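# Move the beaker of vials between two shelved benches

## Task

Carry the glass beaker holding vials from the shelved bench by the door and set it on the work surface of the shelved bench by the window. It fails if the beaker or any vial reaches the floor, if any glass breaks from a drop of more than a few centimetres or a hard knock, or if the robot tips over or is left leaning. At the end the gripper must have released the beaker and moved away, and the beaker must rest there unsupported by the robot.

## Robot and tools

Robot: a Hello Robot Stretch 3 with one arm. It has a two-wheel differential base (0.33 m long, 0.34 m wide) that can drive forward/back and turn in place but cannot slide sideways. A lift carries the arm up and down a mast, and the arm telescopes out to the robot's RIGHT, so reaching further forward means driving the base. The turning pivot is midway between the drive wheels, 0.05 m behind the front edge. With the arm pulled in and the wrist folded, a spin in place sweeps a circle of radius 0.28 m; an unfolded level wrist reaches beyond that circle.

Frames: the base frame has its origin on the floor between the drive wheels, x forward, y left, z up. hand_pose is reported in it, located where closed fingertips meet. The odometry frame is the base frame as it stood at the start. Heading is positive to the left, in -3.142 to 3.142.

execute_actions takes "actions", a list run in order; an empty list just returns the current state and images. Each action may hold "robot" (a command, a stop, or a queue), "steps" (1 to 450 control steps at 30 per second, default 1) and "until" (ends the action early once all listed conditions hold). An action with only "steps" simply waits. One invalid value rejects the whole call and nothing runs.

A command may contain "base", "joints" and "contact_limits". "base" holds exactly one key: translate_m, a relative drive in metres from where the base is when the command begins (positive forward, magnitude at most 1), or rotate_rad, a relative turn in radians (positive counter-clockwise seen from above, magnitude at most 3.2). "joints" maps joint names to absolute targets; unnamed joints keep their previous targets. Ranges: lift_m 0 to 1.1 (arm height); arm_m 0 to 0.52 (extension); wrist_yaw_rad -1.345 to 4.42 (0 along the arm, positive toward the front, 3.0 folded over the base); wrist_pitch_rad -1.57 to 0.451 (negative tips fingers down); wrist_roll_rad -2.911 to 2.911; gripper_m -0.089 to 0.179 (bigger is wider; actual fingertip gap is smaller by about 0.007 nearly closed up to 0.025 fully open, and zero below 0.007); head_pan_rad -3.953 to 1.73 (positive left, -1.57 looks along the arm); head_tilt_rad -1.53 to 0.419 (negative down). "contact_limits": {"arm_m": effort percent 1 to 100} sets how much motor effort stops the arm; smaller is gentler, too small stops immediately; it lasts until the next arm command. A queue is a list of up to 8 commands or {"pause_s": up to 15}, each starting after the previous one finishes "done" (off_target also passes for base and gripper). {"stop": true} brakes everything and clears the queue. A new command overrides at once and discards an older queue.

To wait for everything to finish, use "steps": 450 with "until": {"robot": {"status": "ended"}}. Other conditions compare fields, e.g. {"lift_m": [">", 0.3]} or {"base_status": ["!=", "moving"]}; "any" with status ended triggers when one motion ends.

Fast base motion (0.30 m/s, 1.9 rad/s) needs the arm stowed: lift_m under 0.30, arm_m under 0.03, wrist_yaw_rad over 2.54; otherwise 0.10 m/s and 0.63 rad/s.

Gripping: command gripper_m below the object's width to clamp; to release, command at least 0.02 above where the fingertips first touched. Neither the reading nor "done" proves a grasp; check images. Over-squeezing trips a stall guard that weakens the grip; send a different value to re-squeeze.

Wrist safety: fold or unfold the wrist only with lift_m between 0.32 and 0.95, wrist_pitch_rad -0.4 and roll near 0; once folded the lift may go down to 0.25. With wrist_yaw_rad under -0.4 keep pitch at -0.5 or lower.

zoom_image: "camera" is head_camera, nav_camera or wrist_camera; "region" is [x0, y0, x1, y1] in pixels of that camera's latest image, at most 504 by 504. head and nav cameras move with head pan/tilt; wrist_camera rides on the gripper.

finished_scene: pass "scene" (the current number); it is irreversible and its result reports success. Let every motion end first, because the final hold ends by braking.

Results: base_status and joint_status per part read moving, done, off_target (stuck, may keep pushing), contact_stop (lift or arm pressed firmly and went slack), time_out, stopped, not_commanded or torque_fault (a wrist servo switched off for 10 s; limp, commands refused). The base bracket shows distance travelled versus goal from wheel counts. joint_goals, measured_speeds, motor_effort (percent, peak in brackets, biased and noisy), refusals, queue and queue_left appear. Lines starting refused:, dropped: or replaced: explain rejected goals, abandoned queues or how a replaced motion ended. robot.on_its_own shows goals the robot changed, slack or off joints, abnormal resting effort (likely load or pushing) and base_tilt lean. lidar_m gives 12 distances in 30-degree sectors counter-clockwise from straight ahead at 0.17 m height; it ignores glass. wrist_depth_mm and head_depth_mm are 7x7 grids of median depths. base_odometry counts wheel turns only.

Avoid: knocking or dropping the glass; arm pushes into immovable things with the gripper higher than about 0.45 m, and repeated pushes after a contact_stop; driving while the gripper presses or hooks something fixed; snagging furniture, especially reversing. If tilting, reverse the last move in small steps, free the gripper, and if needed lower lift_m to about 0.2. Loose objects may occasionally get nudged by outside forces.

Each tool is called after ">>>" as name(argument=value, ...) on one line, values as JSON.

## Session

>>> execute_actions(actions=[])

Scene clock: 0.00 s.
robot.base_odometry: x=+0.000 y=+0.000 heading=+0.000 (m, m, rad; robot's odometry frame)
robot.turned_by_wheels: +0.000 (rad since the last result)
robot.turned_by_imu: +0.000 (rad since the last result)
robot.base_tilt: forward=+0.2 right=-1.0 (deg)
robot.lidar_m: 1.39 2.08 1.14 1.11 1.17 1.78 1.98 1.94 1.62 1.59 1.68 1.83
robot.head_depth_mm: 1914 2037 2068 2077 1612 2111 1956 / 1890 2047 2079 2087 1647 2130 1974 / 1883 2060 2060 2079 1688 2132 1987 / 1868 2071 2089 2089 1708 2144 2015 / 1850 2107 2106 2113 2139 2149 1930 / 1840 2103 2142 2144 2137 2171 2018 / 1831 2138 2122 2137 2160 2177 2055
robot.base_status: not_commanded
robot.joint_positions: lift_m=+0.409 arm_m=-0.001 wrist_yaw_rad=+2.958 wrist_pitch_rad=-0.600 wrist_roll_rad=+0.016 gripper_m=+0.037 head_pan_rad=-0.005 head_tilt_rad=-0.005
robot.joint_goals: lift_m=+0.409 arm_m=-0.001 wrist_yaw_rad=+2.958 wrist_pitch_rad=-0.600 wrist_roll_rad=+0.016 gripper_m=+0.037 head_pan_rad=-0.005 head_tilt_rad=-0.005
robot.joint_status: lift_m=not_commanded arm_m=not_commanded wrist_yaw_rad=not_commanded wrist_pitch_rad=not_commanded wrist_roll_rad=not_commanded gripper_m=not_commanded head_pan_rad=not_commanded head_tilt_rad=not_commanded
robot.measured_speeds: translate_m=+0.000 rotate_rad=+0.000 lift_m=+0.000 arm_m=+0.000 wrist_yaw_rad=+0.000 wrist_pitch_rad=+0.000 wrist_roll_rad=+0.000 head_pan_rad=+0.000 head_tilt_rad=+0.000
robot: refusals=0 queue=idle queue_left=0
robot.motor_effort: left_wheel=+0 right_wheel=+0 lift_m=+23 arm_m=+0 wrist_yaw_rad=+0 wrist_pitch_rad=+6 wrist_roll_rad=+0 gripper_m=+0 head_pan_rad=+0 head_tilt_rad=+2 (%)
robot.hand_pose: x=+0.0149 y=+0.0504 z=+0.3827 quat_wxyz=(+0.272, +0.697, +0.144, +0.648) (m; robot's base frame)
robot.wrist_depth_mm: - - - - - - - / - - - - - - - / 973 - 971 966 969 952 970 / 798 778 785 796 772 782 791 / 685 671 682 674 681 669 669 / 590 587 - 601 593 587 579 / 514 - - - 522 513 514
pictures: head_camera (sideways: a quarter turn clockwise sets it upright), nav_camera (sideways: a quarter turn counterclockwise sets it upright), wrist_camera
camera_calibration (this result's frames):
head_camera: T_world_to_cam=[[-0.0324677, 0.0296772, -0.999032, 1.32266], [0.000980627, 0.99956, 0.029661, -0.0363316], [0.999472, -0.0000166535, -0.0324825, -0.00407343], [0, 0, 0, 1]] pos_world=[0.0470505, -0.00293724, 1.32232]
nav_camera: T_world_to_cam=[[-0.0251287, 0.023206, 0.999415, -1.25845], [0.0189359, -0.99954, 0.023685, 0.0144949], [0.999505, 0.01952, 0.0246777, -0.0795758], [0, 0, 0, 1]] pos_world=[0.0476386, 0.0452451, 1.25934]
wrist_camera: T_world_to_cam=[[0.982797, -0.183709, -0.0189885, 0.00113643], [-0.139015, -0.668141, -0.730933, 0.347886], [0.121592, 0.720998, -0.682185, 0.390263], [0, 0, 0, 1]] pos_world=[-0.000208689, -0.0487337, 0.520535]
Images, in order (width x height): head_camera 896x504, nav_camera 672x504, wrist_camera 644x364.

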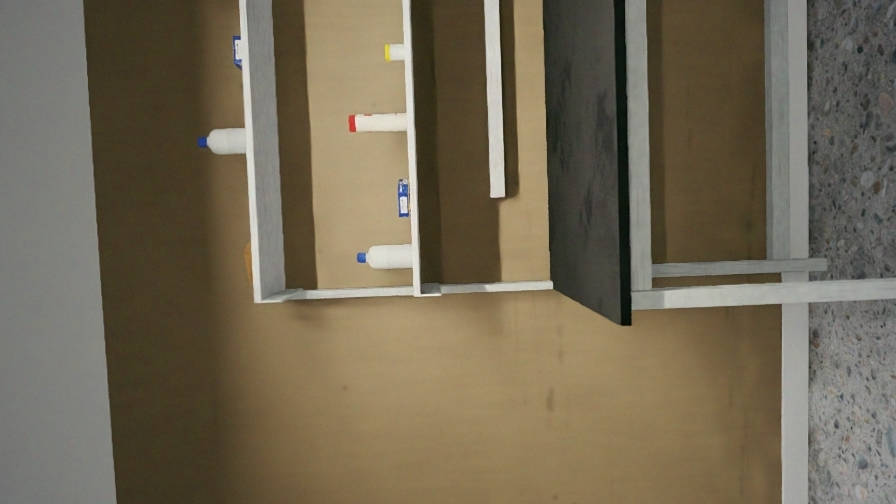

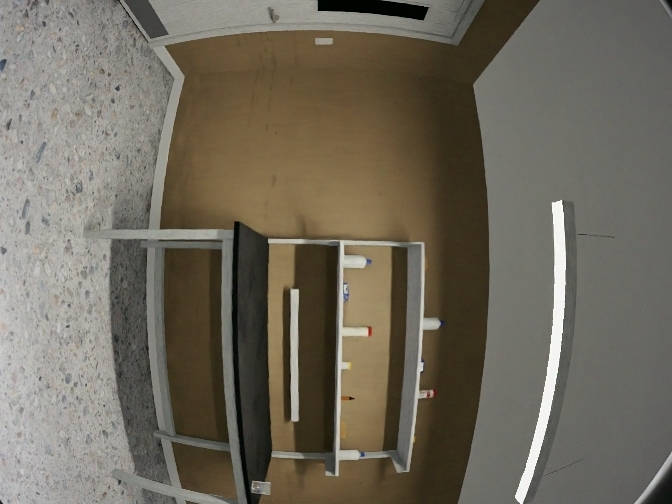

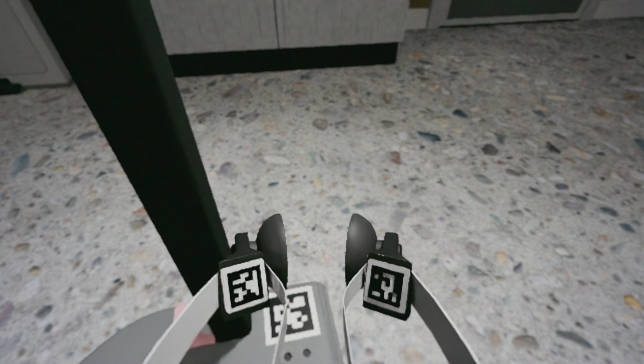

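>>> execute_actions(actions=[{"robot":{"joints":{"head_pan_rad":-0.7,"head_tilt_rad":-0.35,"wrist_pitch_rad":-0.4,"wrist_roll_rad":0,"lift_m":0.8}},"steps":200,"until":{"robot":{"head_pan_rad_status":"done"}}}])

>>> execute_actions(actions=[{"robot":{"joints":{"head_pan_rad":-2.7,"head_tilt_rad":-0.35}},"steps":200,"until":{"robot":{"status":"ended"}}}])

Scene clock: 2.27 s.
robot.base_odometry: x=+0.000 y=+0.000 heading=+0.000 (m, m, rad; robot's odometry frame)
robot.turned_by_wheels: +0.000 (rad since the last result)
robot.turned_by_imu: +0.000 (rad since the last result)
robot.base_tilt: forward=+0.3 right=-1.0 (deg)
robot.lidar_m: 1.39 2.08 1.14 1.11 1.18 1.78 1.98 1.94 1.63 1.58 1.68 1.82
robot.head_depth_mm: 2199 2300 2479 2569 2005 1719 1366 / 2409 2578 2773 2904 2328 1733 1371 / 2468 2654 2841 3007 2127 1724 1373 / 2301 2421 2485 2834 2359 1747 1370 / 2085 2230 2318 2522 2381 1745 1384 / 1954 2085 2109 2326 2315 1768 1392 / 1834 1939 2018 2171 2221 1782 1397
robot.base_status: not_commanded
robot.joint_positions: lift_m=+0.484 arm_m=-0.001 wrist_yaw_rad=+2.958 wrist_pitch_rad=-0.422 wrist_roll_rad=+0.005 gripper_m=+0.037 head_pan_rad=-0.693 head_tilt_rad=-0.345
robot.joint_goals: lift_m=+0.800 arm_m=-0.001 wrist_yaw_rad=+2.958 wrist_pitch_rad=-0.400 wrist_roll_rad=+0.000 gripper_m=+0.037 head_pan_rad=-0.700 head_tilt_rad=-0.350
robot.joint_status: lift_m=moving arm_m=not_commanded wrist_yaw_rad=not_commanded wrist_pitch_rad=moving wrist_roll_rad=moving gripper_m=not_commanded head_pan_rad=done head_tilt_rad=done
robot.measured_speeds: translate_m=+0.000 rotate_rad=+0.000 lift_m=+0.110 arm_m=+0.000 wrist_yaw_rad=+0.000 wrist_pitch_rad=+0.000 wrist_roll_rad=+0.000 head_pan_rad=+0.000 head_tilt_rad=+0.000
robot: refusals=0 queue=running queue_left=0
robot.motor_effort: left_wheel=+1(1) right_wheel=+0(1) lift_m=+28(31) arm_m=+0(1) wrist_yaw_rad=+1(1) wrist_pitch_rad=+10(9) wrist_roll_rad=-1(1) gripper_m=+0(0) head_pan_rad=-4(55) head_tilt_rad=-2(19) (%)
robot.hand_pose: x=+0.0196 y=+0.0760 z=+0.4962 quat_wxyz=(+0.211, +0.704, +0.084, +0.673) (m; robot's base frame)
robot.wrist_depth_mm: - - - - - - - / - - - - - - - / - - - - - - - / - - - - - - - / 945 944 983 979 995 946 954 / 778 772 - 767 807 787 788 / 670 662 674 664 667 665 674
pictures: head_camera (sideways: a quarter turn clockwise sets it upright), nav_camera (sideways: a quarter turn counterclockwise sets it upright), wrist_camera
camera_calibration (this result's frames):
head_camera: T_world_to_cam=[[-0.261203, 0.25518, -0.930944, 1.23498], [0.643287, 0.765067, 0.0292199, -0.0396622], [0.719691, -0.591232, -0.363992, 0.429133], [0, 0, 0, 1]] pos_world=[0.0392505, -0.031081, 1.30706]
nav_camera: T_world_to_cam=[[0.25294, -0.179951, 0.950599, -1.19616], [-0.615076, -0.788336, 0.0144281, 0.0304223], [0.746795, -0.58834, -0.310085, 0.357726], [0, 0, 0, 1]] pos_world=[0.054121, 0.019197, 1.24756]
wrist_camera: T_world_to_cam=[[0.984352, -0.175971, -0.00921945, -0.0021082], [-0.102957, -0.531888, -0.840533, 0.492001], [0.143006, 0.828329, -0.541683, 0.370348], [0, 0, 0, 1]] pos_world=[-0.000231648, -0.0454518, 0.614134]
Images, in order (width x height): head_camera 896x504, nav_camera 672x504, wrist_camera 644x364.

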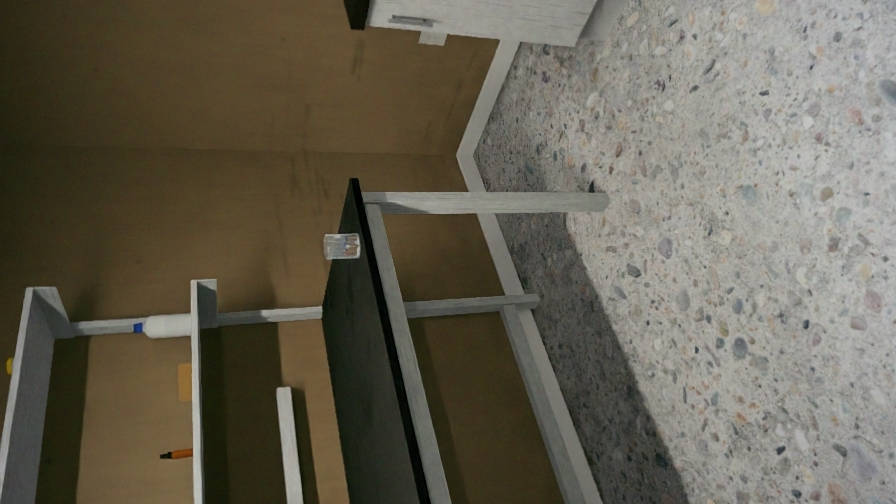

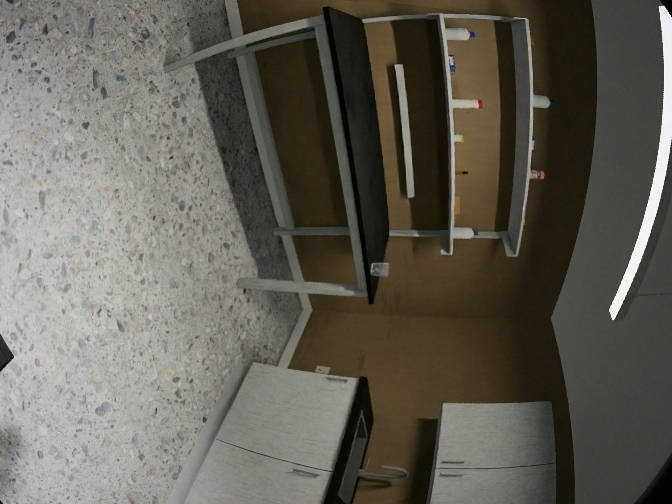

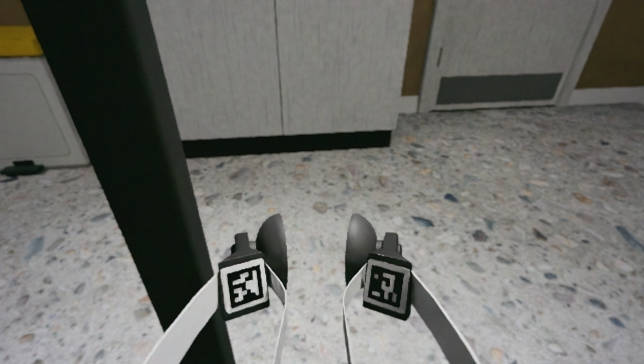

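Scene clock: 5.60 s.
robot.base_odometry: x=+0.000 y=+0.000 heading=+0.000 (m, m, rad; robot's odometry frame)
robot.turned_by_wheels: +0.000 (rad since the last result)
robot.turned_by_imu: +0.000 (rad since the last result)
robot.base_tilt: forward=+0.2 right=-1.0 (deg)
robot.lidar_m: 1.39 2.08 1.14 1.11 1.18 1.77 1.97 1.94 1.63 1.59 1.68 1.83
robot.head_depth_mm: 2172 2308 2442 2626 2304 1728 1359 / 2267 2441 2523 2718 2324 1716 1365 / 2406 2603 2805 2943 2241 1741 1369 / 2575 2720 2925 3165 2357 1748 1382 / 2682 2876 3157 3400 2372 1760 1395 / 2779 2977 3156 3262 2391 1762 1384 / 2527 2634 2717 2903 2400 1756 1400
robot.base_status: not_commanded
robot.joint_positions: lift_m=+0.800 arm_m=-0.001 wrist_yaw_rad=+2.958 wrist_pitch_rad=-0.420 wrist_roll_rad=+0.005 gripper_m=+0.037 head_pan_rad=-2.693 head_tilt_rad=-0.346
robot.joint_goals: lift_m=+0.800 arm_m=-0.001 wrist_yaw_rad=+2.958 wrist_pitch_rad=-0.400 wrist_roll_rad=+0.000 gripper_m=+0.037 head_pan_rad=-2.700 head_tilt_rad=-0.350
robot.joint_status: lift_m=done arm_m=not_commanded wrist_yaw_rad=not_commanded wrist_pitch_rad=done wrist_roll_rad=done gripper_m=not_commanded head_pan_rad=done head_tilt_rad=done
robot.measured_speeds: translate_m=+0.000 rotate_rad=+0.000 lift_m=+0.000 arm_m=+0.000 wrist_yaw_rad=+0.000 wrist_pitch_rad=+0.000 wrist_roll_rad=+0.000 head_pan_rad=+0.000 head_tilt_rad=+0.000
robot: refusals=0 queue=done queue_left=0
robot.motor_effort: left_wheel=+0(1) right_wheel=+0(0) lift_m=+28(28) arm_m=+0(0) wrist_yaw_rad=+1(1) wrist_pitch_rad=+10(9) wrist_roll_rad=-2(0) gripper_m=+0(1) head_pan_rad=-5(55) head_tilt_rad=-1(3) (%)
robot.hand_pose: x=+0.0196 y=+0.0762 z=+0.8118 quat_wxyz=(+0.211, +0.704, +0.083, +0.673) (m; robot's base frame)
robot.wrist_depth_mm: - - - - - - - / - - - - - - - / - - - - - - - / - - - - - - - / - - - - - - - / - - - - - - - / - - - - - - -
pictures: head_camera (sideways: a quarter turn clockwise sets it upright), nav_camera (sideways: a quarter turn counterclockwise sets it upright), wrist_camera
camera_calibration (this result's frames):
head_camera: T_world_to_cam=[[0.341014, 0.131451, -0.930822, 1.23115], [0.427957, -0.903327, 0.0292178, -0.038346], [-0.836996, -0.408316, -0.364302, 0.439033], [0, 0, 0, 1]] pos_world=[-0.035959, -0.0172098, 1.30704]
nav_camera: T_world_to_cam=[[-0.269176, -0.155247, 0.950496, -1.19284], [-0.460869, 0.887351, 0.014418, 0.0294947], [-0.845662, -0.434173, -0.310402, 0.367852], [0, 0, 0, 1]] pos_world=[0.00358798, -0.0516462, 1.24755]
wrist_camera: T_world_to_cam=[[0.984356, -0.175949, -0.00919362, 0.000777742], [-0.102716, -0.530692, -0.841318, 0.757902], [0.14315, 0.829101, -0.540463, 0.540089], [0, 0, 0, 1]] pos_world=[-0.000230417, -0.0454388, 0.929542]
Images, in order (width x height): head_camera 896x504, nav_camera 672x504, wrist_camera 644x364.

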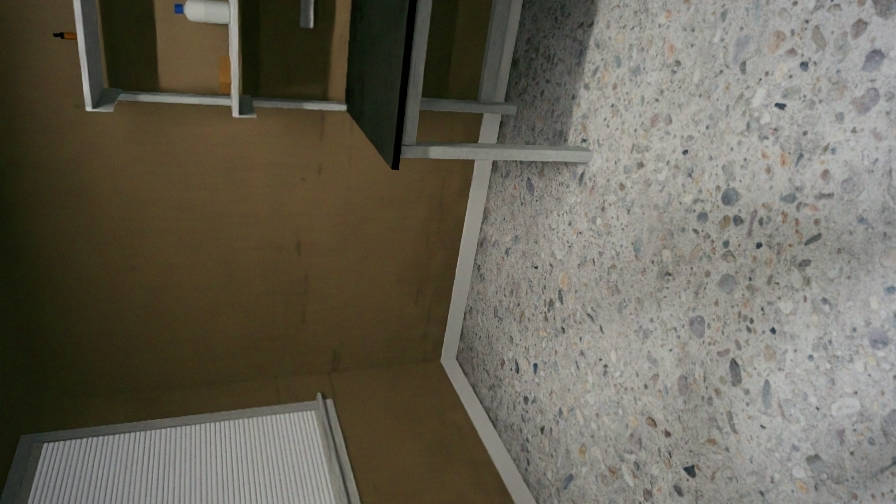

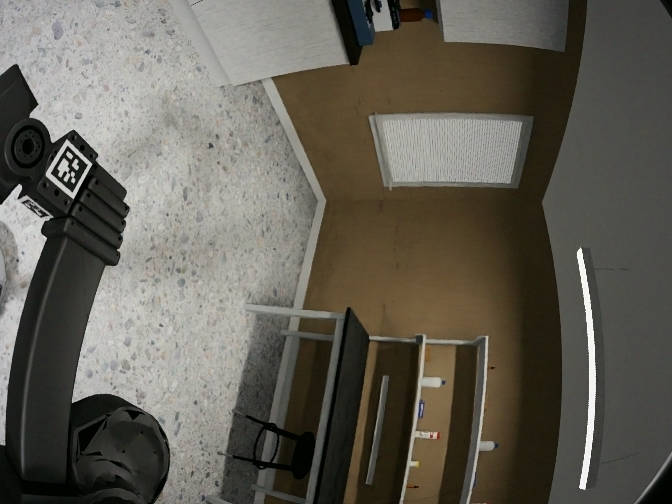

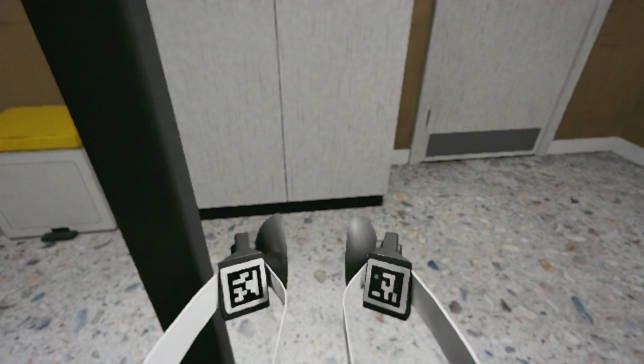

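>>> execute_actions(actions=[{"robot":[{"base":{"rotate_rad":-0.818},"joints":{"wrist_yaw_rad":0,"head_pan_rad":-1.57,"head_tilt_rad":-0.5,"gripper_m":0.17}},{"base":{"translate_m":1.0},"joints":{"wrist_pitch_rad":0,"lift_m":0.85}},{"base":{"translate_m":0.1}},{"base":{"rotate_rad":1.86}}],"steps":450,"until":{"robot":{"status":"ended"}}},{"steps":300,"until":{"robot":{"status":"ended"}}}])

Scene clock: 26.70 s.
robot.base_odometry: x=+0.752 y=-0.803 heading=+1.042 (m, m, rad; robot's odometry frame)
robot.turned_by_wheels: +1.042 (rad since the last result)
robot.turned_by_imu: +1.035 (rad since the last result)
robot.base_tilt: forward=+0.2 right=-1.0 (deg)
robot.lidar_m: 1.10 1.90 1.96 2.86 3.31 1.14 0.86 0.84 1.51 0.74 1.23 1.30
robot.head_depth_mm: 1486 1657 1818 1994 1913 1499 1302 / 1402 1553 1739 1908 1917 1496 1304 / 1317 1474 1617 817 1773 1553 - / 1243 1365 1449 774 1827 1571 1230 / 1103 1286 1255 786 1623 1520 1254 / 1100 1230 1248 798 702 1529 1256 / 1064 1152 1212 795 656 1491 1266
robot.base_status: done (rotate_rad +1.8598 of +1.8600)
robot.joint_positions: lift_m=+0.850 arm_m=-0.001 wrist_yaw_rad=+0.002 wrist_pitch_rad=-0.024 wrist_roll_rad=+0.004 gripper_m=+0.170 head_pan_rad=-1.577 head_tilt_rad=-0.494
robot.joint_goals: lift_m=+0.850 arm_m=-0.001 wrist_yaw_rad=+0.000 wrist_pitch_rad=+0.000 wrist_roll_rad=+0.000 gripper_m=+0.170 head_pan_rad=-1.570 head_tilt_rad=-0.500
robot.joint_status: lift_m=done arm_m=not_commanded wrist_yaw_rad=done wrist_pitch_rad=done wrist_roll_rad=done gripper_m=done head_pan_rad=done head_tilt_rad=done
robot.measured_speeds: translate_m=+0.000 rotate_rad=+0.000 lift_m=+0.000 arm_m=+0.000 wrist_yaw_rad=+0.000 wrist_pitch_rad=+0.000 wrist_roll_rad=+0.000 head_pan_rad=+0.000 head_tilt_rad=+0.000
robot: refusals=0 queue=done queue_left=0
robot.motor_effort: left_wheel=-2(4) right_wheel=+3(6) lift_m=+28(32) arm_m=-1(1) wrist_yaw_rad=-2(5) wrist_pitch_rad=+11(13) wrist_roll_rad=-1(2) gripper_m=+0(99) head_pan_rad=+5(58) head_tilt_rad=-3(14) (%)
robot.hand_pose: x=-0.0208 y=-0.3997 z=+0.9583 quat_wxyz=(+0.706, +0.009, -0.708, -0.008) (m; robot's base frame)
robot.wrist_depth_mm: 870 944 - - - - - / 873 978 - - - - - / 889 984 - - - - - / 657 659 673 688 - - - / 338 378 383 438 - - - / 295 373 - - - - - / 987 - - - - - -
pictures: head_camera (sideways: a quarter turn clockwise sets it upright), nav_camera (sideways: a quarter turn counterclockwise sets it upright), wrist_camera
camera_calibration (this result's frames):
head_camera: T_world_to_cam=[[0.0324965, 0.497614, -0.86679, 1.14949], [0.999472, -0.0165683, 0.0279591, -0.0401881], [-0.000448424, -0.86724, -0.497889, 0.607763], [0, 0, 0, 1]] pos_world=[0.00308496, -0.0455926, 1.30009]
nav_camera: T_world_to_cam=[[0.0204156, -0.447033, 0.894285, -1.12125], [-0.999612, -0.0260606, 0.00979297, 0.0388047], [0.0189278, -0.894138, -0.447391, 0.54085], [0, 0, 0, 1]] pos_world=[0.0514435, -0.0166292, 1.24431]
wrist_camera: T_world_to_cam=[[-0.999912, -0.0124747, -0.00440793, -0.0223328], [0.00217993, 0.17327, -0.984872, 1.04557], [0.0130498, -0.984795, -0.173228, -0.0600638], [0, 0, 0, 1]] pos_world=[-0.0238263, -0.240596, 1.01925]
Images, in order (width x height): head_camera 896x504, nav_camera 672x504, wrist_camera 644x364.

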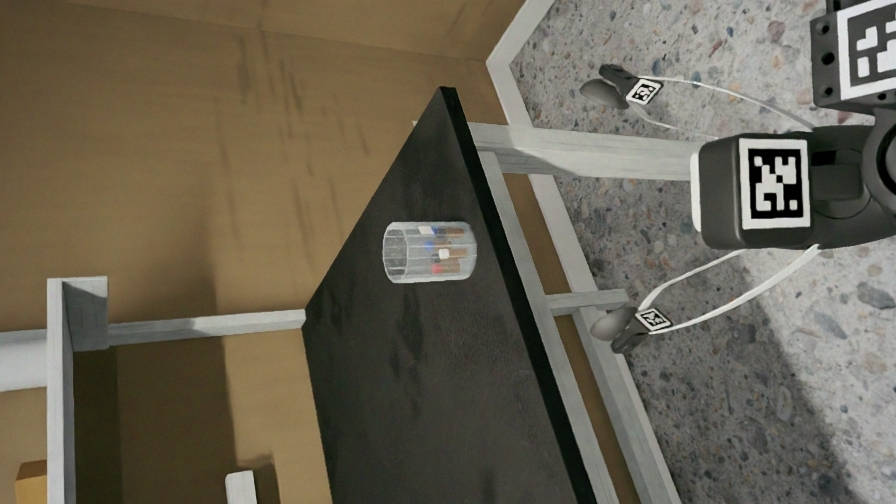

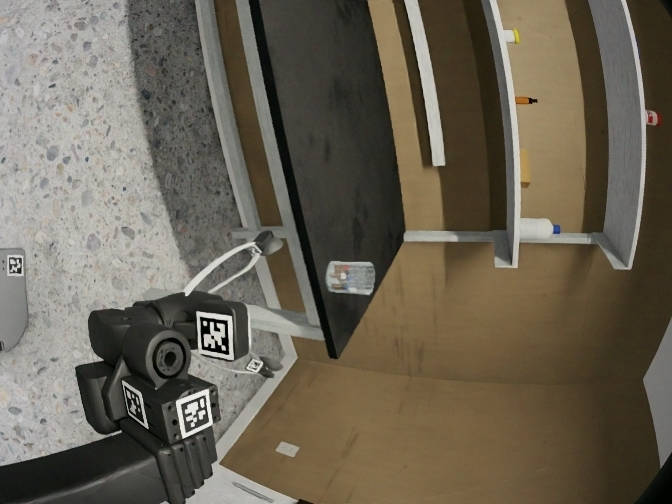

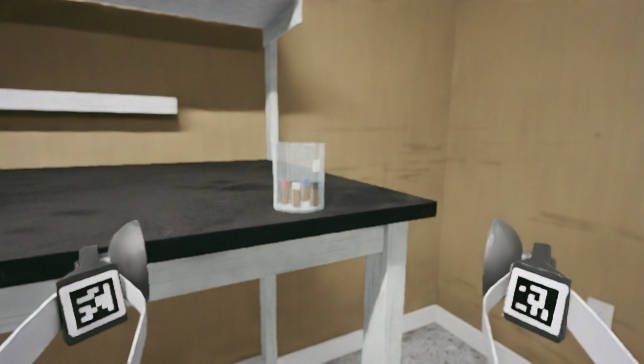

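>>> execute_actions(actions=[{"robot":{"base":{"translate_m":0.023},"joints":{"arm_m":0.19,"lift_m":0.857}},"steps":450,"until":{"robot":{"status":"ended"}}}])

Scene clock: 29.33 s.
robot.base_odometry: x=+0.764 y=-0.783 heading=+1.042 (m, m, rad; robot's odometry frame)
robot.turned_by_wheels: +0.000 (rad since the last result)
robot.turned_by_imu: +0.000 (rad since the last result)
robot.base_tilt: forward=+0.3 right=-1.0 (deg)
robot.lidar_m: 1.07 1.88 1.94 2.85 3.30 1.16 0.88 0.86 1.53 0.74 1.22 1.28
robot.head_depth_mm: 1485 1654 1827 2042 - - 1230 / 1398 1544 1728 1786 - 1416 1243 / 1306 1444 1587 807 - 1381 1220 / 1224 1354 1437 800 1796 1472 1247 / 1098 1263 1253 789 1637 1528 1251 / 1107 1215 1262 792 671 1538 1262 / 1051 1143 1197 798 637 1486 1260
robot.base_status: done (translate_m +0.0230 of +0.0230)
robot.joint_positions: lift_m=+0.857 arm_m=+0.190 wrist_yaw_rad=+0.002 wrist_pitch_rad=-0.023 wrist_roll_rad=+0.004 gripper_m=+0.170 head_pan_rad=-1.577 head_tilt_rad=-0.494
robot.joint_goals: lift_m=+0.857 arm_m=+0.190 wrist_yaw_rad=+0.000 wrist_pitch_rad=+0.000 wrist_roll_rad=+0.000 gripper_m=+0.170 head_pan_rad=-1.570 head_tilt_rad=-0.500
robot.joint_status: lift_m=done arm_m=done wrist_yaw_rad=done wrist_pitch_rad=done wrist_roll_rad=done gripper_m=done head_pan_rad=done head_tilt_rad=done
robot.measured_speeds: translate_m=+0.000 rotate_rad=+0.000 lift_m=+0.000 arm_m=+0.000 wrist_yaw_rad=+0.000 wrist_pitch_rad=+0.000 wrist_roll_rad=+0.000 head_pan_rad=+0.000 head_tilt_rad=+0.000
robot: refusals=0 queue=done queue_left=0
robot.motor_effort: left_wheel=-4(4) right_wheel=+3(6) lift_m=+28(27) arm_m=+3(3) wrist_yaw_rad=-2(2) wrist_pitch_rad=+11(11) wrist_roll_rad=-1(1) gripper_m=+0(1) head_pan_rad=+4(4) head_tilt_rad=-1(3) (%)
robot.hand_pose: x=-0.0209 y=-0.5903 z=+0.9654 quat_wxyz=(+0.706, +0.009, -0.708, -0.008) (m; robot's base frame)
robot.wrist_depth_mm: 725 802 881 - - - 994 / 724 809 921 - - - - / 748 843 931 - - - - / 679 709 712 - - - - / 359 394 359 288 368 - - / 256 242 243 244 263 286 - / 173 181 191 217 325 - -
pictures: head_camera (sideways: a quarter turn clockwise sets it upright), nav_camera (sideways: a quarter turn counterclockwise sets it upright), wrist_camera
camera_calibration (this result's frames):
head_camera: T_world_to_cam=[[0.0324964, 0.497616, -0.866789, 1.14949], [0.999472, -0.0165683, 0.0279591, -0.0401881], [-0.000448315, -0.867239, -0.497891, 0.607765], [0, 0, 0, 1]] pos_world=[0.00308497, -0.0455926, 1.30009]
nav_camera: T_world_to_cam=[[0.0204156, -0.447034, 0.894284, -1.12125], [-0.999612, -0.0260607, 0.0097929, 0.0388048], [0.0189279, -0.894137, -0.447393, 0.540853], [0, 0, 0, 1]] pos_world=[0.0514435, -0.0166291, 1.24431]
wrist_camera: T_world_to_cam=[[-0.999918, -0.0119886, -0.00440234, -0.024522], [0.00226559, 0.172727, -0.984967, 1.08538], [0.0125688, -0.984897, -0.172686, -0.247081], [0, 0, 0, 1]] pos_world=[-0.0238735, -0.431117, 1.02629]
Images, in order (width x height): head_camera 896x504, nav_camera 672x504, wrist_camera 644x364.

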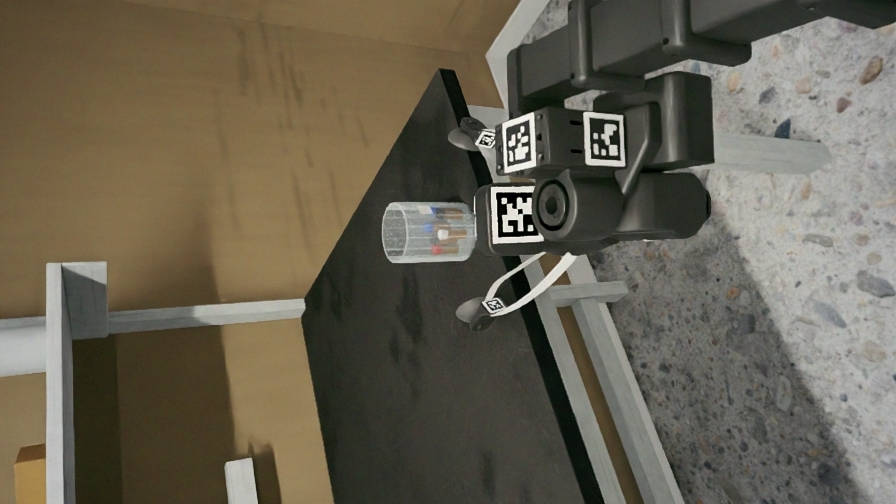

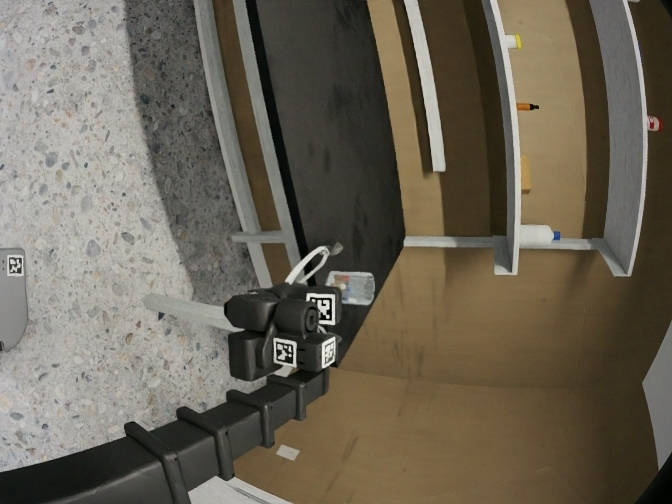

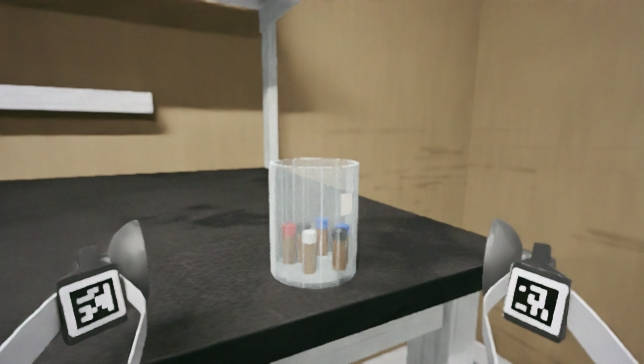

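>>> execute_actions(actions=[{"robot":[{"joints":{"arm_m":0.285}},{"joints":{"gripper_m":0.035}},{"joints":{"lift_m":0.885,"head_pan_rad":1.7,"head_tilt_rad":-0.35}}],"steps":450,"until":{"robot":{"status":"ended"}}}])

Scene clock: 34.97 s.
robot.base_odometry: x=+0.764 y=-0.783 heading=+1.042 (m, m, rad; robot's odometry frame)
robot.turned_by_wheels: +0.000 (rad since the last result)
robot.turned_by_imu: -0.001 (rad since the last result)
robot.base_tilt: forward=+0.3 right=-0.9 (deg)
robot.lidar_m: 1.07 1.87 1.94 2.85 3.32 1.17 0.89 0.86 1.52 0.74 1.22 1.28
robot.head_depth_mm: 3041 3201 3199 3052 2265 1694 1341 / 3372 3619 3781 3213 2288 1697 1350 / 3222 3520 3750 3273 2319 1706 1358 / 3093 3373 3502 3464 2311 1716 1357 / 2970 3246 3402 3437 2322 1724 1501 / 2898 3096 3173 3420 2337 1761 - / 2836 3010 3209 - - - -
robot.base_status: done (translate_m +0.0230 of +0.0230)
robot.joint_positions: lift_m=+0.885 arm_m=+0.285 wrist_yaw_rad=+0.002 wrist_pitch_rad=-0.031 wrist_roll_rad=+0.004 gripper_m=+0.036 head_pan_rad=+1.693 head_tilt_rad=-0.359
robot.joint_goals: lift_m=+0.885 arm_m=+0.285 wrist_yaw_rad=+0.000 wrist_pitch_rad=+0.000 wrist_roll_rad=+0.000 gripper_m=+0.035 head_pan_rad=+1.700 head_tilt_rad=-0.350
robot.joint_status: lift_m=done arm_m=done wrist_yaw_rad=done wrist_pitch_rad=done wrist_roll_rad=done gripper_m=done head_pan_rad=done head_tilt_rad=done
robot.measured_speeds: translate_m=+0.000 rotate_rad=+0.000 lift_m=+0.000 arm_m=+0.000 wrist_yaw_rad=+0.000 wrist_pitch_rad=+0.000 wrist_roll_rad=+0.000 head_pan_rad=+0.000 head_tilt_rad=+0.000
robot: refusals=0 queue=done queue_left=0
robot.motor_effort: left_wheel=-2(2) right_wheel=+2(3) lift_m=+29(30) arm_m=+4(3) wrist_yaw_rad=-2(2) wrist_pitch_rad=+14(15) wrist_roll_rad=-1(1) gripper_m=-20(100) head_pan_rad=+5(56) head_tilt_rad=+2(14) (%)
robot.hand_pose: x=-0.0209 y=-0.6851 z=+0.9914 quat_wxyz=(+0.706, +0.012, -0.708, -0.010) (m; robot's base frame)
robot.wrist_depth_mm: 663 728 796 948 - - 980 / 672 750 834 953 - - 995 / 677 763 871 986 - - 990 / 693 750 822 - - - - / 428 430 479 439 - - - / 290 290 292 179 - - - / 220 220 221 178 225 225 237
pictures: head_camera (sideways: a quarter turn clockwise sets it upright), nav_camera (sideways: a quarter turn counterclockwise sets it upright), wrist_camera
camera_calibration (this result's frames):
head_camera: T_world_to_cam=[[0.0165345, -0.377549, -0.925842, 1.22663], [-0.992948, -0.114919, 0.0291298, -0.0295634], [-0.117395, 0.918831, -0.376787, 0.45089], [0, 0, 0, 1]] pos_world=[0.00329551, 0.0454222, 1.30641]
nav_camera: T_world_to_cam=[[-0.0621668, 0.31742, 0.946245, -1.18855], [0.988313, 0.151796, 0.0140103, 0.0211857], [-0.139189, 0.936057, -0.323147, 0.38013], [0, 0, 0, 1]] pos_world=[-0.0419169, 0.0182319, 1.2472]
wrist_camera: T_world_to_cam=[[-0.999919, -0.0119397, -0.00448103, -0.0254363], [0.00225336, 0.180431, -0.983585, 1.13123], [0.0125522, -0.983515, -0.180389, -0.327338], [0, 0, 0, 1]] pos_world=[-0.0238744, -0.526354, 1.0535]
Images, in order (width x height): head_camera 896x504, nav_camera 672x504, wrist_camera 644x364.

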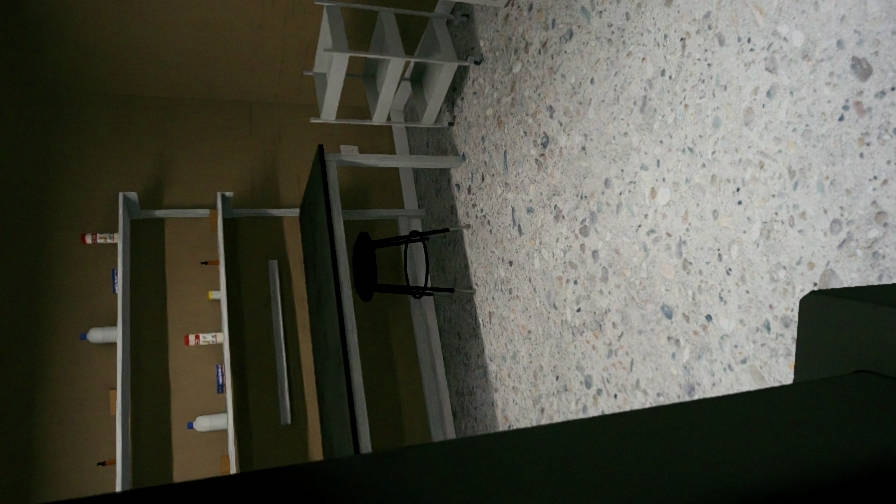

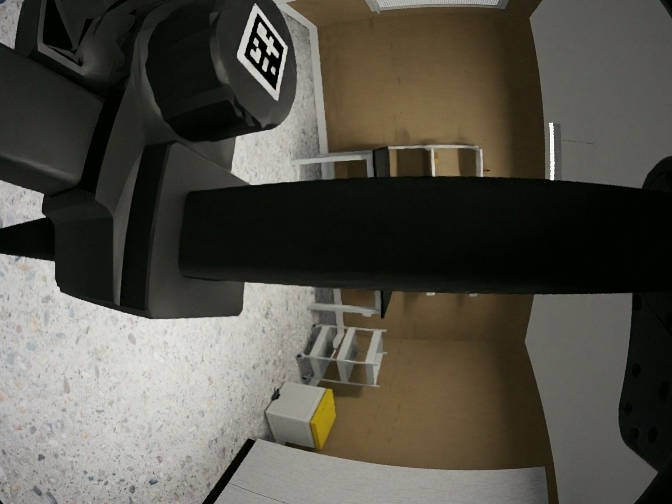

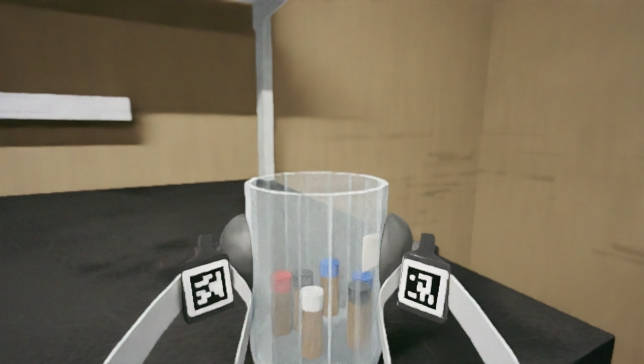

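>>> execute_actions(actions=[{"robot":[{"base":{"rotate_rad":1.92},"joints":{"arm_m":0.02,"lift_m":0.93,"head_pan_rad":-1.57,"head_tilt_rad":-0.5}},{"base":{"translate_m":1.0}},{"base":{"translate_m":1.0}},{"base":{"rotate_rad":1.6}}],"steps":450,"until":{"robot":{"status":"ended"}}},{"steps":450,"until":{"robot":{"status":"ended"}}},{"steps":450,"until":{"robot":{"status":"ended"}}}])

Scene clock: 64.73 s.
robot.base_odometry: x=-1.204 y=-0.425 heading=-1.721 (m, m, rad; robot's odometry frame)
robot.turned_by_wheels: +3.520 (rad since the last result)
robot.turned_by_imu: +3.498 (rad since the last result)
robot.base_tilt: forward=+0.2 right=-1.0 (deg)
robot.lidar_m: 1.71 1.20 1.44 2.64 3.23 1.74 1.60 1.41 1.01 1.32 0.69 1.84
robot.head_depth_mm: 1205 1379 1444 1066 881 - - / 1239 1371 1447 1069 885 - - / 1223 1341 1462 1080 - - - / 1175 1338 1450 1088 829 1519 1245 / 1193 1323 1425 1098 852 1521 1260 / 1192 1296 1386 1107 834 1400 1192 / 1145 1242 1411 1551 1673 1535 1259
robot.base_status: done (rotate_rad +1.5998 of +1.6000)
robot.joint_positions: lift_m=+0.930 arm_m=+0.020 wrist_yaw_rad=+0.002 wrist_pitch_rad=-0.032 wrist_roll_rad=+0.004 gripper_m=+0.036 head_pan_rad=-1.563 head_tilt_rad=-0.494
robot.joint_goals: lift_m=+0.930 arm_m=+0.020 wrist_yaw_rad=+0.000 wrist_pitch_rad=+0.000 wrist_roll_rad=+0.000 gripper_m=+0.035 head_pan_rad=-1.570 head_tilt_rad=-0.500
robot.joint_status: lift_m=done arm_m=done wrist_yaw_rad=done wrist_pitch_rad=done wrist_roll_rad=done gripper_m=done head_pan_rad=done head_tilt_rad=done
robot.measured_speeds: translate_m=+0.000 rotate_rad=+0.000 lift_m=+0.000 arm_m=+0.000 wrist_yaw_rad=+0.000 wrist_pitch_rad=+0.000 wrist_roll_rad=+0.000 head_pan_rad=+0.000 head_tilt_rad=+0.000
robot: refusals=0 queue=done queue_left=0
robot.motor_effort: left_wheel=-2(6) right_wheel=+3(8) lift_m=+29(30) arm_m=-4(6) wrist_yaw_rad=-1(1) wrist_pitch_rad=+15(15) wrist_roll_rad=-1(1) gripper_m=-20(20) head_pan_rad=-5(55) head_tilt_rad=-2(11) (%)
robot.hand_pose: x=-0.0211 y=-0.4206 z=+1.0361 quat_wxyz=(+0.706, +0.012, -0.708, -0.011) (m; robot's base frame)
robot.wrist_depth_mm: - - - - - - - / - - - - - - - / - - - - - - - / - - - - - - - / - - - - - - - / - - 703 180 - 718 728 / - 552 523 183 539 541 540
pictures: head_camera (sideways: a quarter turn clockwise sets it upright), nav_camera (sideways: a quarter turn counterclockwise sets it upright), wrist_camera
camera_calibration (this result's frames):
head_camera: T_world_to_cam=[[0.0257195, 0.498056, -0.866763, 1.1495], [0.999605, -0.00296327, 0.0279586, -0.0401882], [0.0113565, -0.86714, -0.497935, 0.60775], [0, 0, 0, 1]] pos_world=[0.00370586, -0.0456293, 1.30009]
nav_camera: T_world_to_cam=[[0.0264991, -0.446761, 0.894261, -1.12126], [-0.999165, -0.0396656, 0.00979127, 0.0388042], [0.0310971, -0.893774, -0.447439, 0.540838], [0, 0, 0, 1]] pos_world=[0.0516657, -0.0160074, 1.24431]
wrist_camera: T_world_to_cam=[[-0.999924, -0.011444, -0.0044911, -0.021985], [0.0023418, 0.181319, -0.983422, 1.12775], [0.0120686, -0.983358, -0.181278, -0.0581911], [0, 0, 0, 1]] pos_world=[-0.023922, -0.261957, 1.09841]
Images, in order (width x height): head_camera 896x504, nav_camera 672x504, wrist_camera 644x364.

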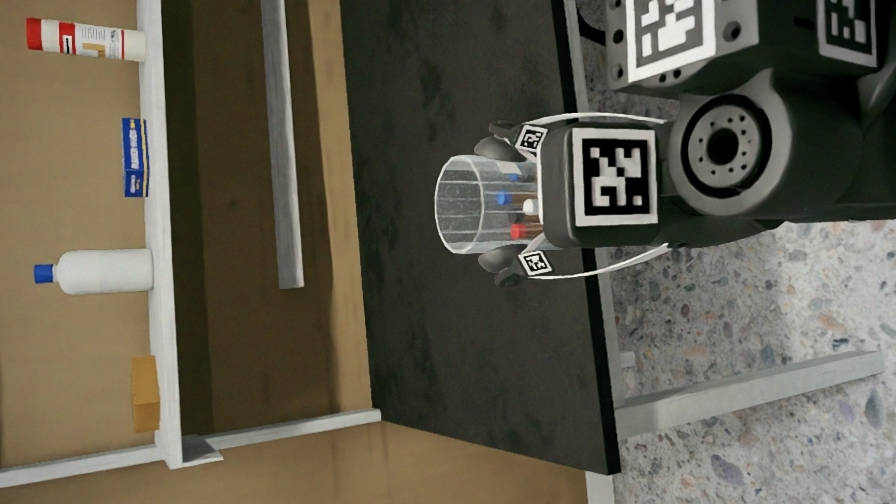

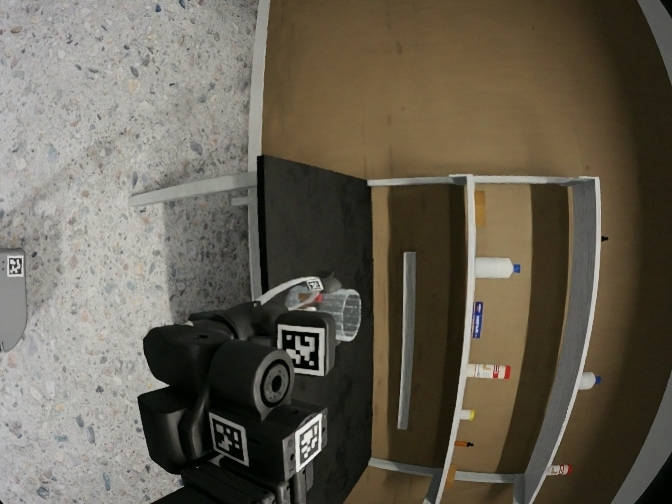

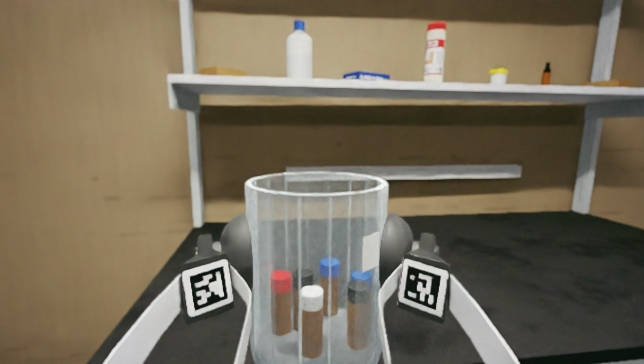

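>>> execute_actions(actions=[{"robot":[{"joints":{"arm_m":0.42,"lift_m":0.8}},{"joints":{"lift_m":0.735}}],"steps":450,"until":{"robot":{"status":"ended"}}}])

Scene clock: 70.17 s.
robot.base_odometry: x=-1.204 y=-0.425 heading=-1.721 (m, m, rad; robot's odometry frame)
robot.turned_by_wheels: +0.000 (rad since the last result)
robot.turned_by_imu: -0.001 (rad since the last result)
robot.base_tilt: forward=+0.3 right=-1.0 (deg)
robot.lidar_m: 1.71 1.20 1.44 2.64 3.20 1.75 1.60 1.41 1.01 1.32 0.69 1.85
robot.head_depth_mm: 1207 1382 1443 1066 897 1465 - / 1237 1355 1448 1078 888 1489 1226 / 1225 1340 1465 1138 1756 1508 1237 / 1171 1327 1461 1152 881 1526 1248 / 1199 1310 1418 1094 848 1520 1252 / 1187 1288 1405 1106 839 1399 1191 / 1157 1242 1406 1547 1677 1546 1257
robot.base_status: done (rotate_rad +1.5998 of +1.6000)
robot.joint_positions: lift_m=+0.735 arm_m=+0.420 wrist_yaw_rad=+0.002 wrist_pitch_rad=-0.032 wrist_roll_rad=+0.004 gripper_m=+0.036 head_pan_rad=-1.563 head_tilt_rad=-0.494
robot.joint_goals: lift_m=+0.735 arm_m=+0.420 wrist_yaw_rad=+0.000 wrist_pitch_rad=+0.000 wrist_roll_rad=+0.000 gripper_m=+0.035 head_pan_rad=-1.570 head_tilt_rad=-0.500
robot.joint_status: lift_m=done arm_m=done wrist_yaw_rad=done wrist_pitch_rad=done wrist_roll_rad=done gripper_m=done head_pan_rad=done head_tilt_rad=done
robot.measured_speeds: translate_m=+0.000 rotate_rad=+0.000 lift_m=+0.000 arm_m=+0.000 wrist_yaw_rad=+0.000 wrist_pitch_rad=+0.000 wrist_roll_rad=+0.000 head_pan_rad=+0.000 head_tilt_rad=+0.000
robot: refusals=0 queue=done queue_left=0
robot.motor_effort: left_wheel=-2(2) right_wheel=+3(3) lift_m=+17(29) arm_m=+3(3) wrist_yaw_rad=-1(1) wrist_pitch_rad=+16(15) wrist_roll_rad=-1(1) gripper_m=-20(20) head_pan_rad=-5(4) head_tilt_rad=-2(3) (%)
robot.hand_pose: x=-0.0211 y=-0.8200 z=+0.8416 quat_wxyz=(+0.706, +0.012, -0.708, -0.011) (m; robot's base frame)
robot.wrist_depth_mm: 704 724 748 784 798 823 872 / 723 731 778 807 820 855 896 / 740 771 774 826 851 888 907 / 762 758 807 831 874 893 905 / 436 432 480 443 491 453 451 / 296 296 296 179 - 302 303 / 222 223 223 183 225 227 229
pictures: head_camera (sideways: a quarter turn clockwise sets it upright), nav_camera (sideways: a quarter turn counterclockwise sets it upright), wrist_camera
camera_calibration (this result's frames):
head_camera: T_world_to_cam=[[0.0257195, 0.498056, -0.866763, 1.1495], [0.999605, -0.00296328, 0.0279586, -0.0401882], [0.0113565, -0.86714, -0.497936, 0.607751], [0, 0, 0, 1]] pos_world=[0.00370586, -0.0456293, 1.30009]
nav_camera: T_world_to_cam=[[0.0264991, -0.446761, 0.894261, -1.12126], [-0.999165, -0.0396656, 0.00979126, 0.0388042], [0.0310971, -0.893774, -0.447439, 0.540838], [0, 0, 0, 1]] pos_world=[0.0516657, -0.0160074, 1.24431]
wrist_camera: T_world_to_cam=[[-0.999924, -0.0114369, -0.00449741, -0.0274194], [0.00234153, 0.181953, -0.983304, 1.00928], [0.0120642, -0.983241, -0.181913, -0.485584], [0, 0, 0, 1]] pos_world=[-0.0239224, -0.661402, 0.903976]
Images, in order (width x height): head_camera 896x504, nav_camera 672x504, wrist_camera 644x364.

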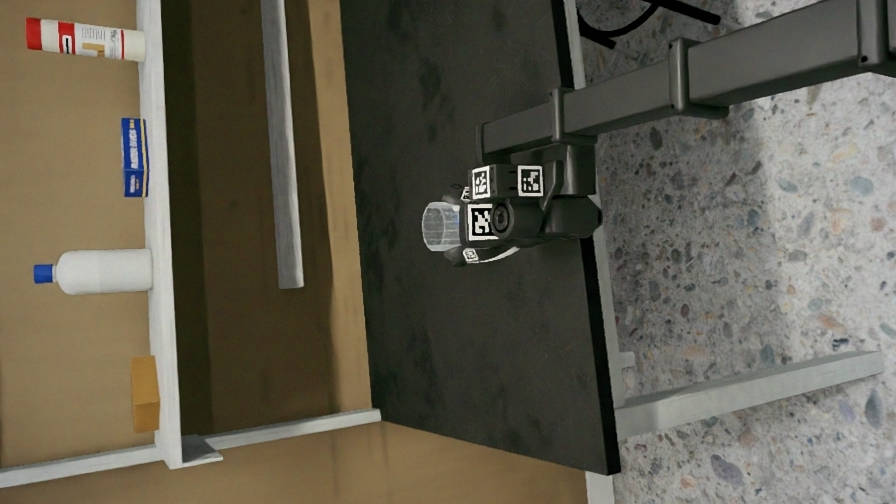

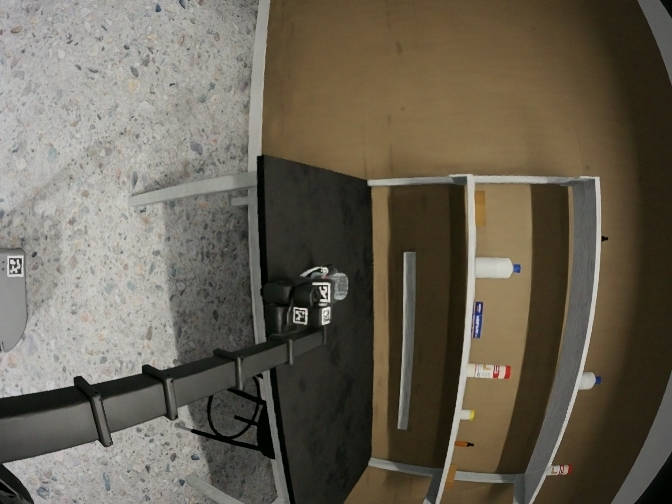

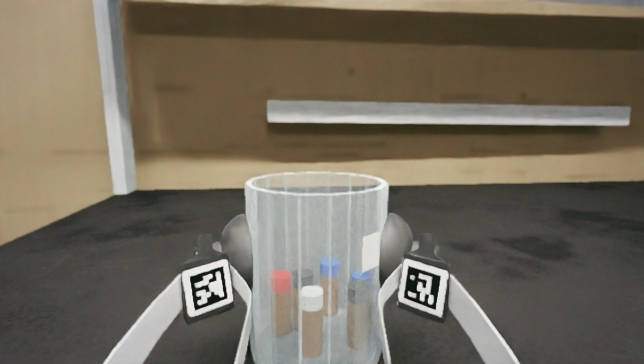

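>>> execute_actions(actions=[{"robot":[{"joints":{"lift_m":0.714}},{"joints":{"gripper_m":0.15}},{"joints":{"arm_m":0.05}}],"steps":450,"until":{"robot":{"status":"ended"}}}])

Scene clock: 76.53 s.
robot.base_odometry: x=-1.204 y=-0.425 heading=-1.721 (m, m, rad; robot's odometry frame)
robot.turned_by_wheels: +0.000 (rad since the last result)
robot.turned_by_imu: -0.001 (rad since the last result)
robot.base_tilt: forward=+0.3 right=-1.0 (deg)
robot.lidar_m: 1.71 1.20 1.44 2.65 3.22 1.74 1.60 1.40 1.02 1.32 0.69 1.84
robot.head_depth_mm: 1214 1373 1439 1067 896 1451 1263 / 1236 1367 1451 1071 891 1466 1271 / 1227 1352 1465 1075 871 1506 - / 1169 1325 1460 1087 863 1519 1242 / 1201 1308 1427 1092 852 1521 1255 / 1187 1297 1406 1113 836 1395 1194 / 1158 1239 1411 1546 1689 1533 1258
robot.base_status: done (rotate_rad +1.5998 of +1.6000)
robot.joint_positions: lift_m=+0.714 arm_m=+0.050 wrist_yaw_rad=+0.001 wrist_pitch_rad=-0.023 wrist_roll_rad=+0.004 gripper_m=+0.150 head_pan_rad=-1.563 head_tilt_rad=-0.494
robot.joint_goals: lift_m=+0.714 arm_m=+0.050 wrist_yaw_rad=+0.000 wrist_pitch_rad=+0.000 wrist_roll_rad=+0.000 gripper_m=+0.150 head_pan_rad=-1.570 head_tilt_rad=-0.500
robot.joint_status: lift_m=done arm_m=done wrist_yaw_rad=done wrist_pitch_rad=done wrist_roll_rad=done gripper_m=done head_pan_rad=done head_tilt_rad=done
robot.measured_speeds: translate_m=+0.000 rotate_rad=+0.000 lift_m=+0.000 arm_m=+0.000 wrist_yaw_rad=+0.000 wrist_pitch_rad=+0.000 wrist_roll_rad=+0.000 head_pan_rad=+0.000 head_tilt_rad=+0.000
robot: refusals=0 queue=done queue_left=0
robot.motor_effort: left_wheel=-2(3) right_wheel=+3(3) lift_m=+18(18) arm_m=-4(5) wrist_yaw_rad=+0(1) wrist_pitch_rad=+11(15) wrist_roll_rad=-1(1) gripper_m=-1(96) head_pan_rad=-4(5) head_tilt_rad=-3(2) (%)
robot.hand_pose: x=-0.0211 y=-0.4509 z=+0.8229 quat_wxyz=(+0.706, +0.009, -0.708, -0.008) (m; robot's base frame)
robot.wrist_depth_mm: - - - - - - 999 / - - - - - - - / - - - - - - - / - - 771 783 794 819 827 / 431 432 392 399 443 449 454 / - - 416 434 - - 681 / - - - - - - -
pictures: head_camera (sideways: a quarter turn clockwise sets it upright), nav_camera (sideways: a quarter turn counterclockwise sets it upright), wrist_camera
camera_calibration (this result's frames):
head_camera: T_world_to_cam=[[0.0257195, 0.498057, -0.866763, 1.1495], [0.999605, -0.00296331, 0.0279585, -0.0401881], [0.0113565, -0.867139, -0.497937, 0.607752], [0, 0, 0, 1]] pos_world=[0.00370586, -0.0456293, 1.30009]
nav_camera: T_world_to_cam=[[0.0264991, -0.446762, 0.89426, -1.12126], [-0.999165, -0.0396657, 0.00979123, 0.0388043], [0.0310971, -0.893773, -0.44744, 0.540839], [0, 0, 0, 1]] pos_world=[0.0516657, -0.0160073, 1.24431]
wrist_camera: T_world_to_cam=[[-0.999926, -0.0113389, -0.004391, -0.0233601], [0.00236295, 0.173031, -0.984914, 0.921045], [0.0119276, -0.984851, -0.172991, -0.134102], [0, 0, 0, 1]] pos_world=[-0.0239352, -0.291704, 0.883849]
Images, in order (width x height): head_camera 896x504, nav_camera 672x504, wrist_camera 644x364.

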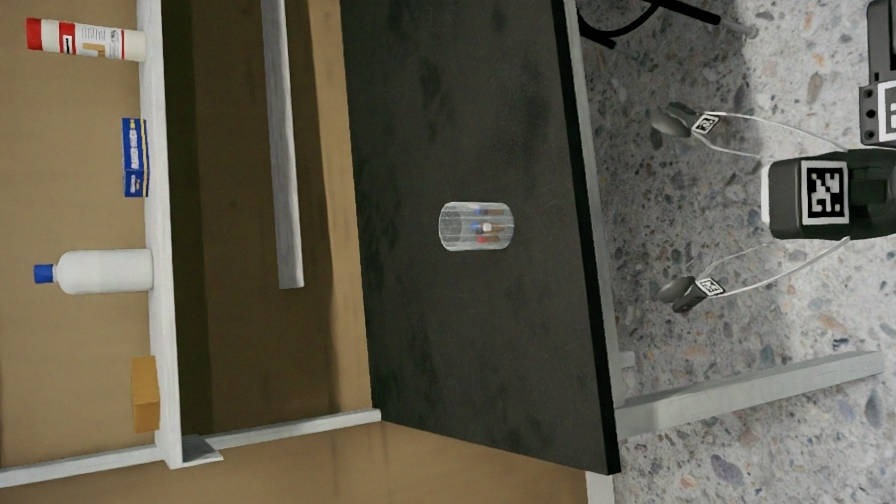

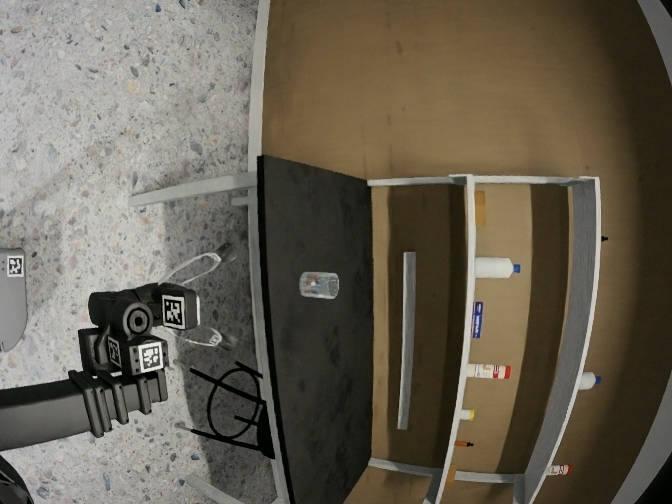

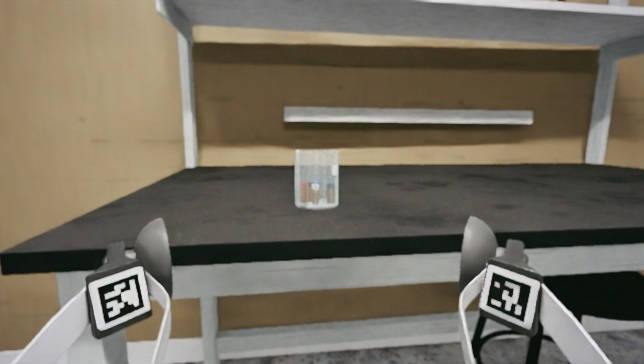

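>>> finished_scene(scene=2)

The scene is finished: the task was done.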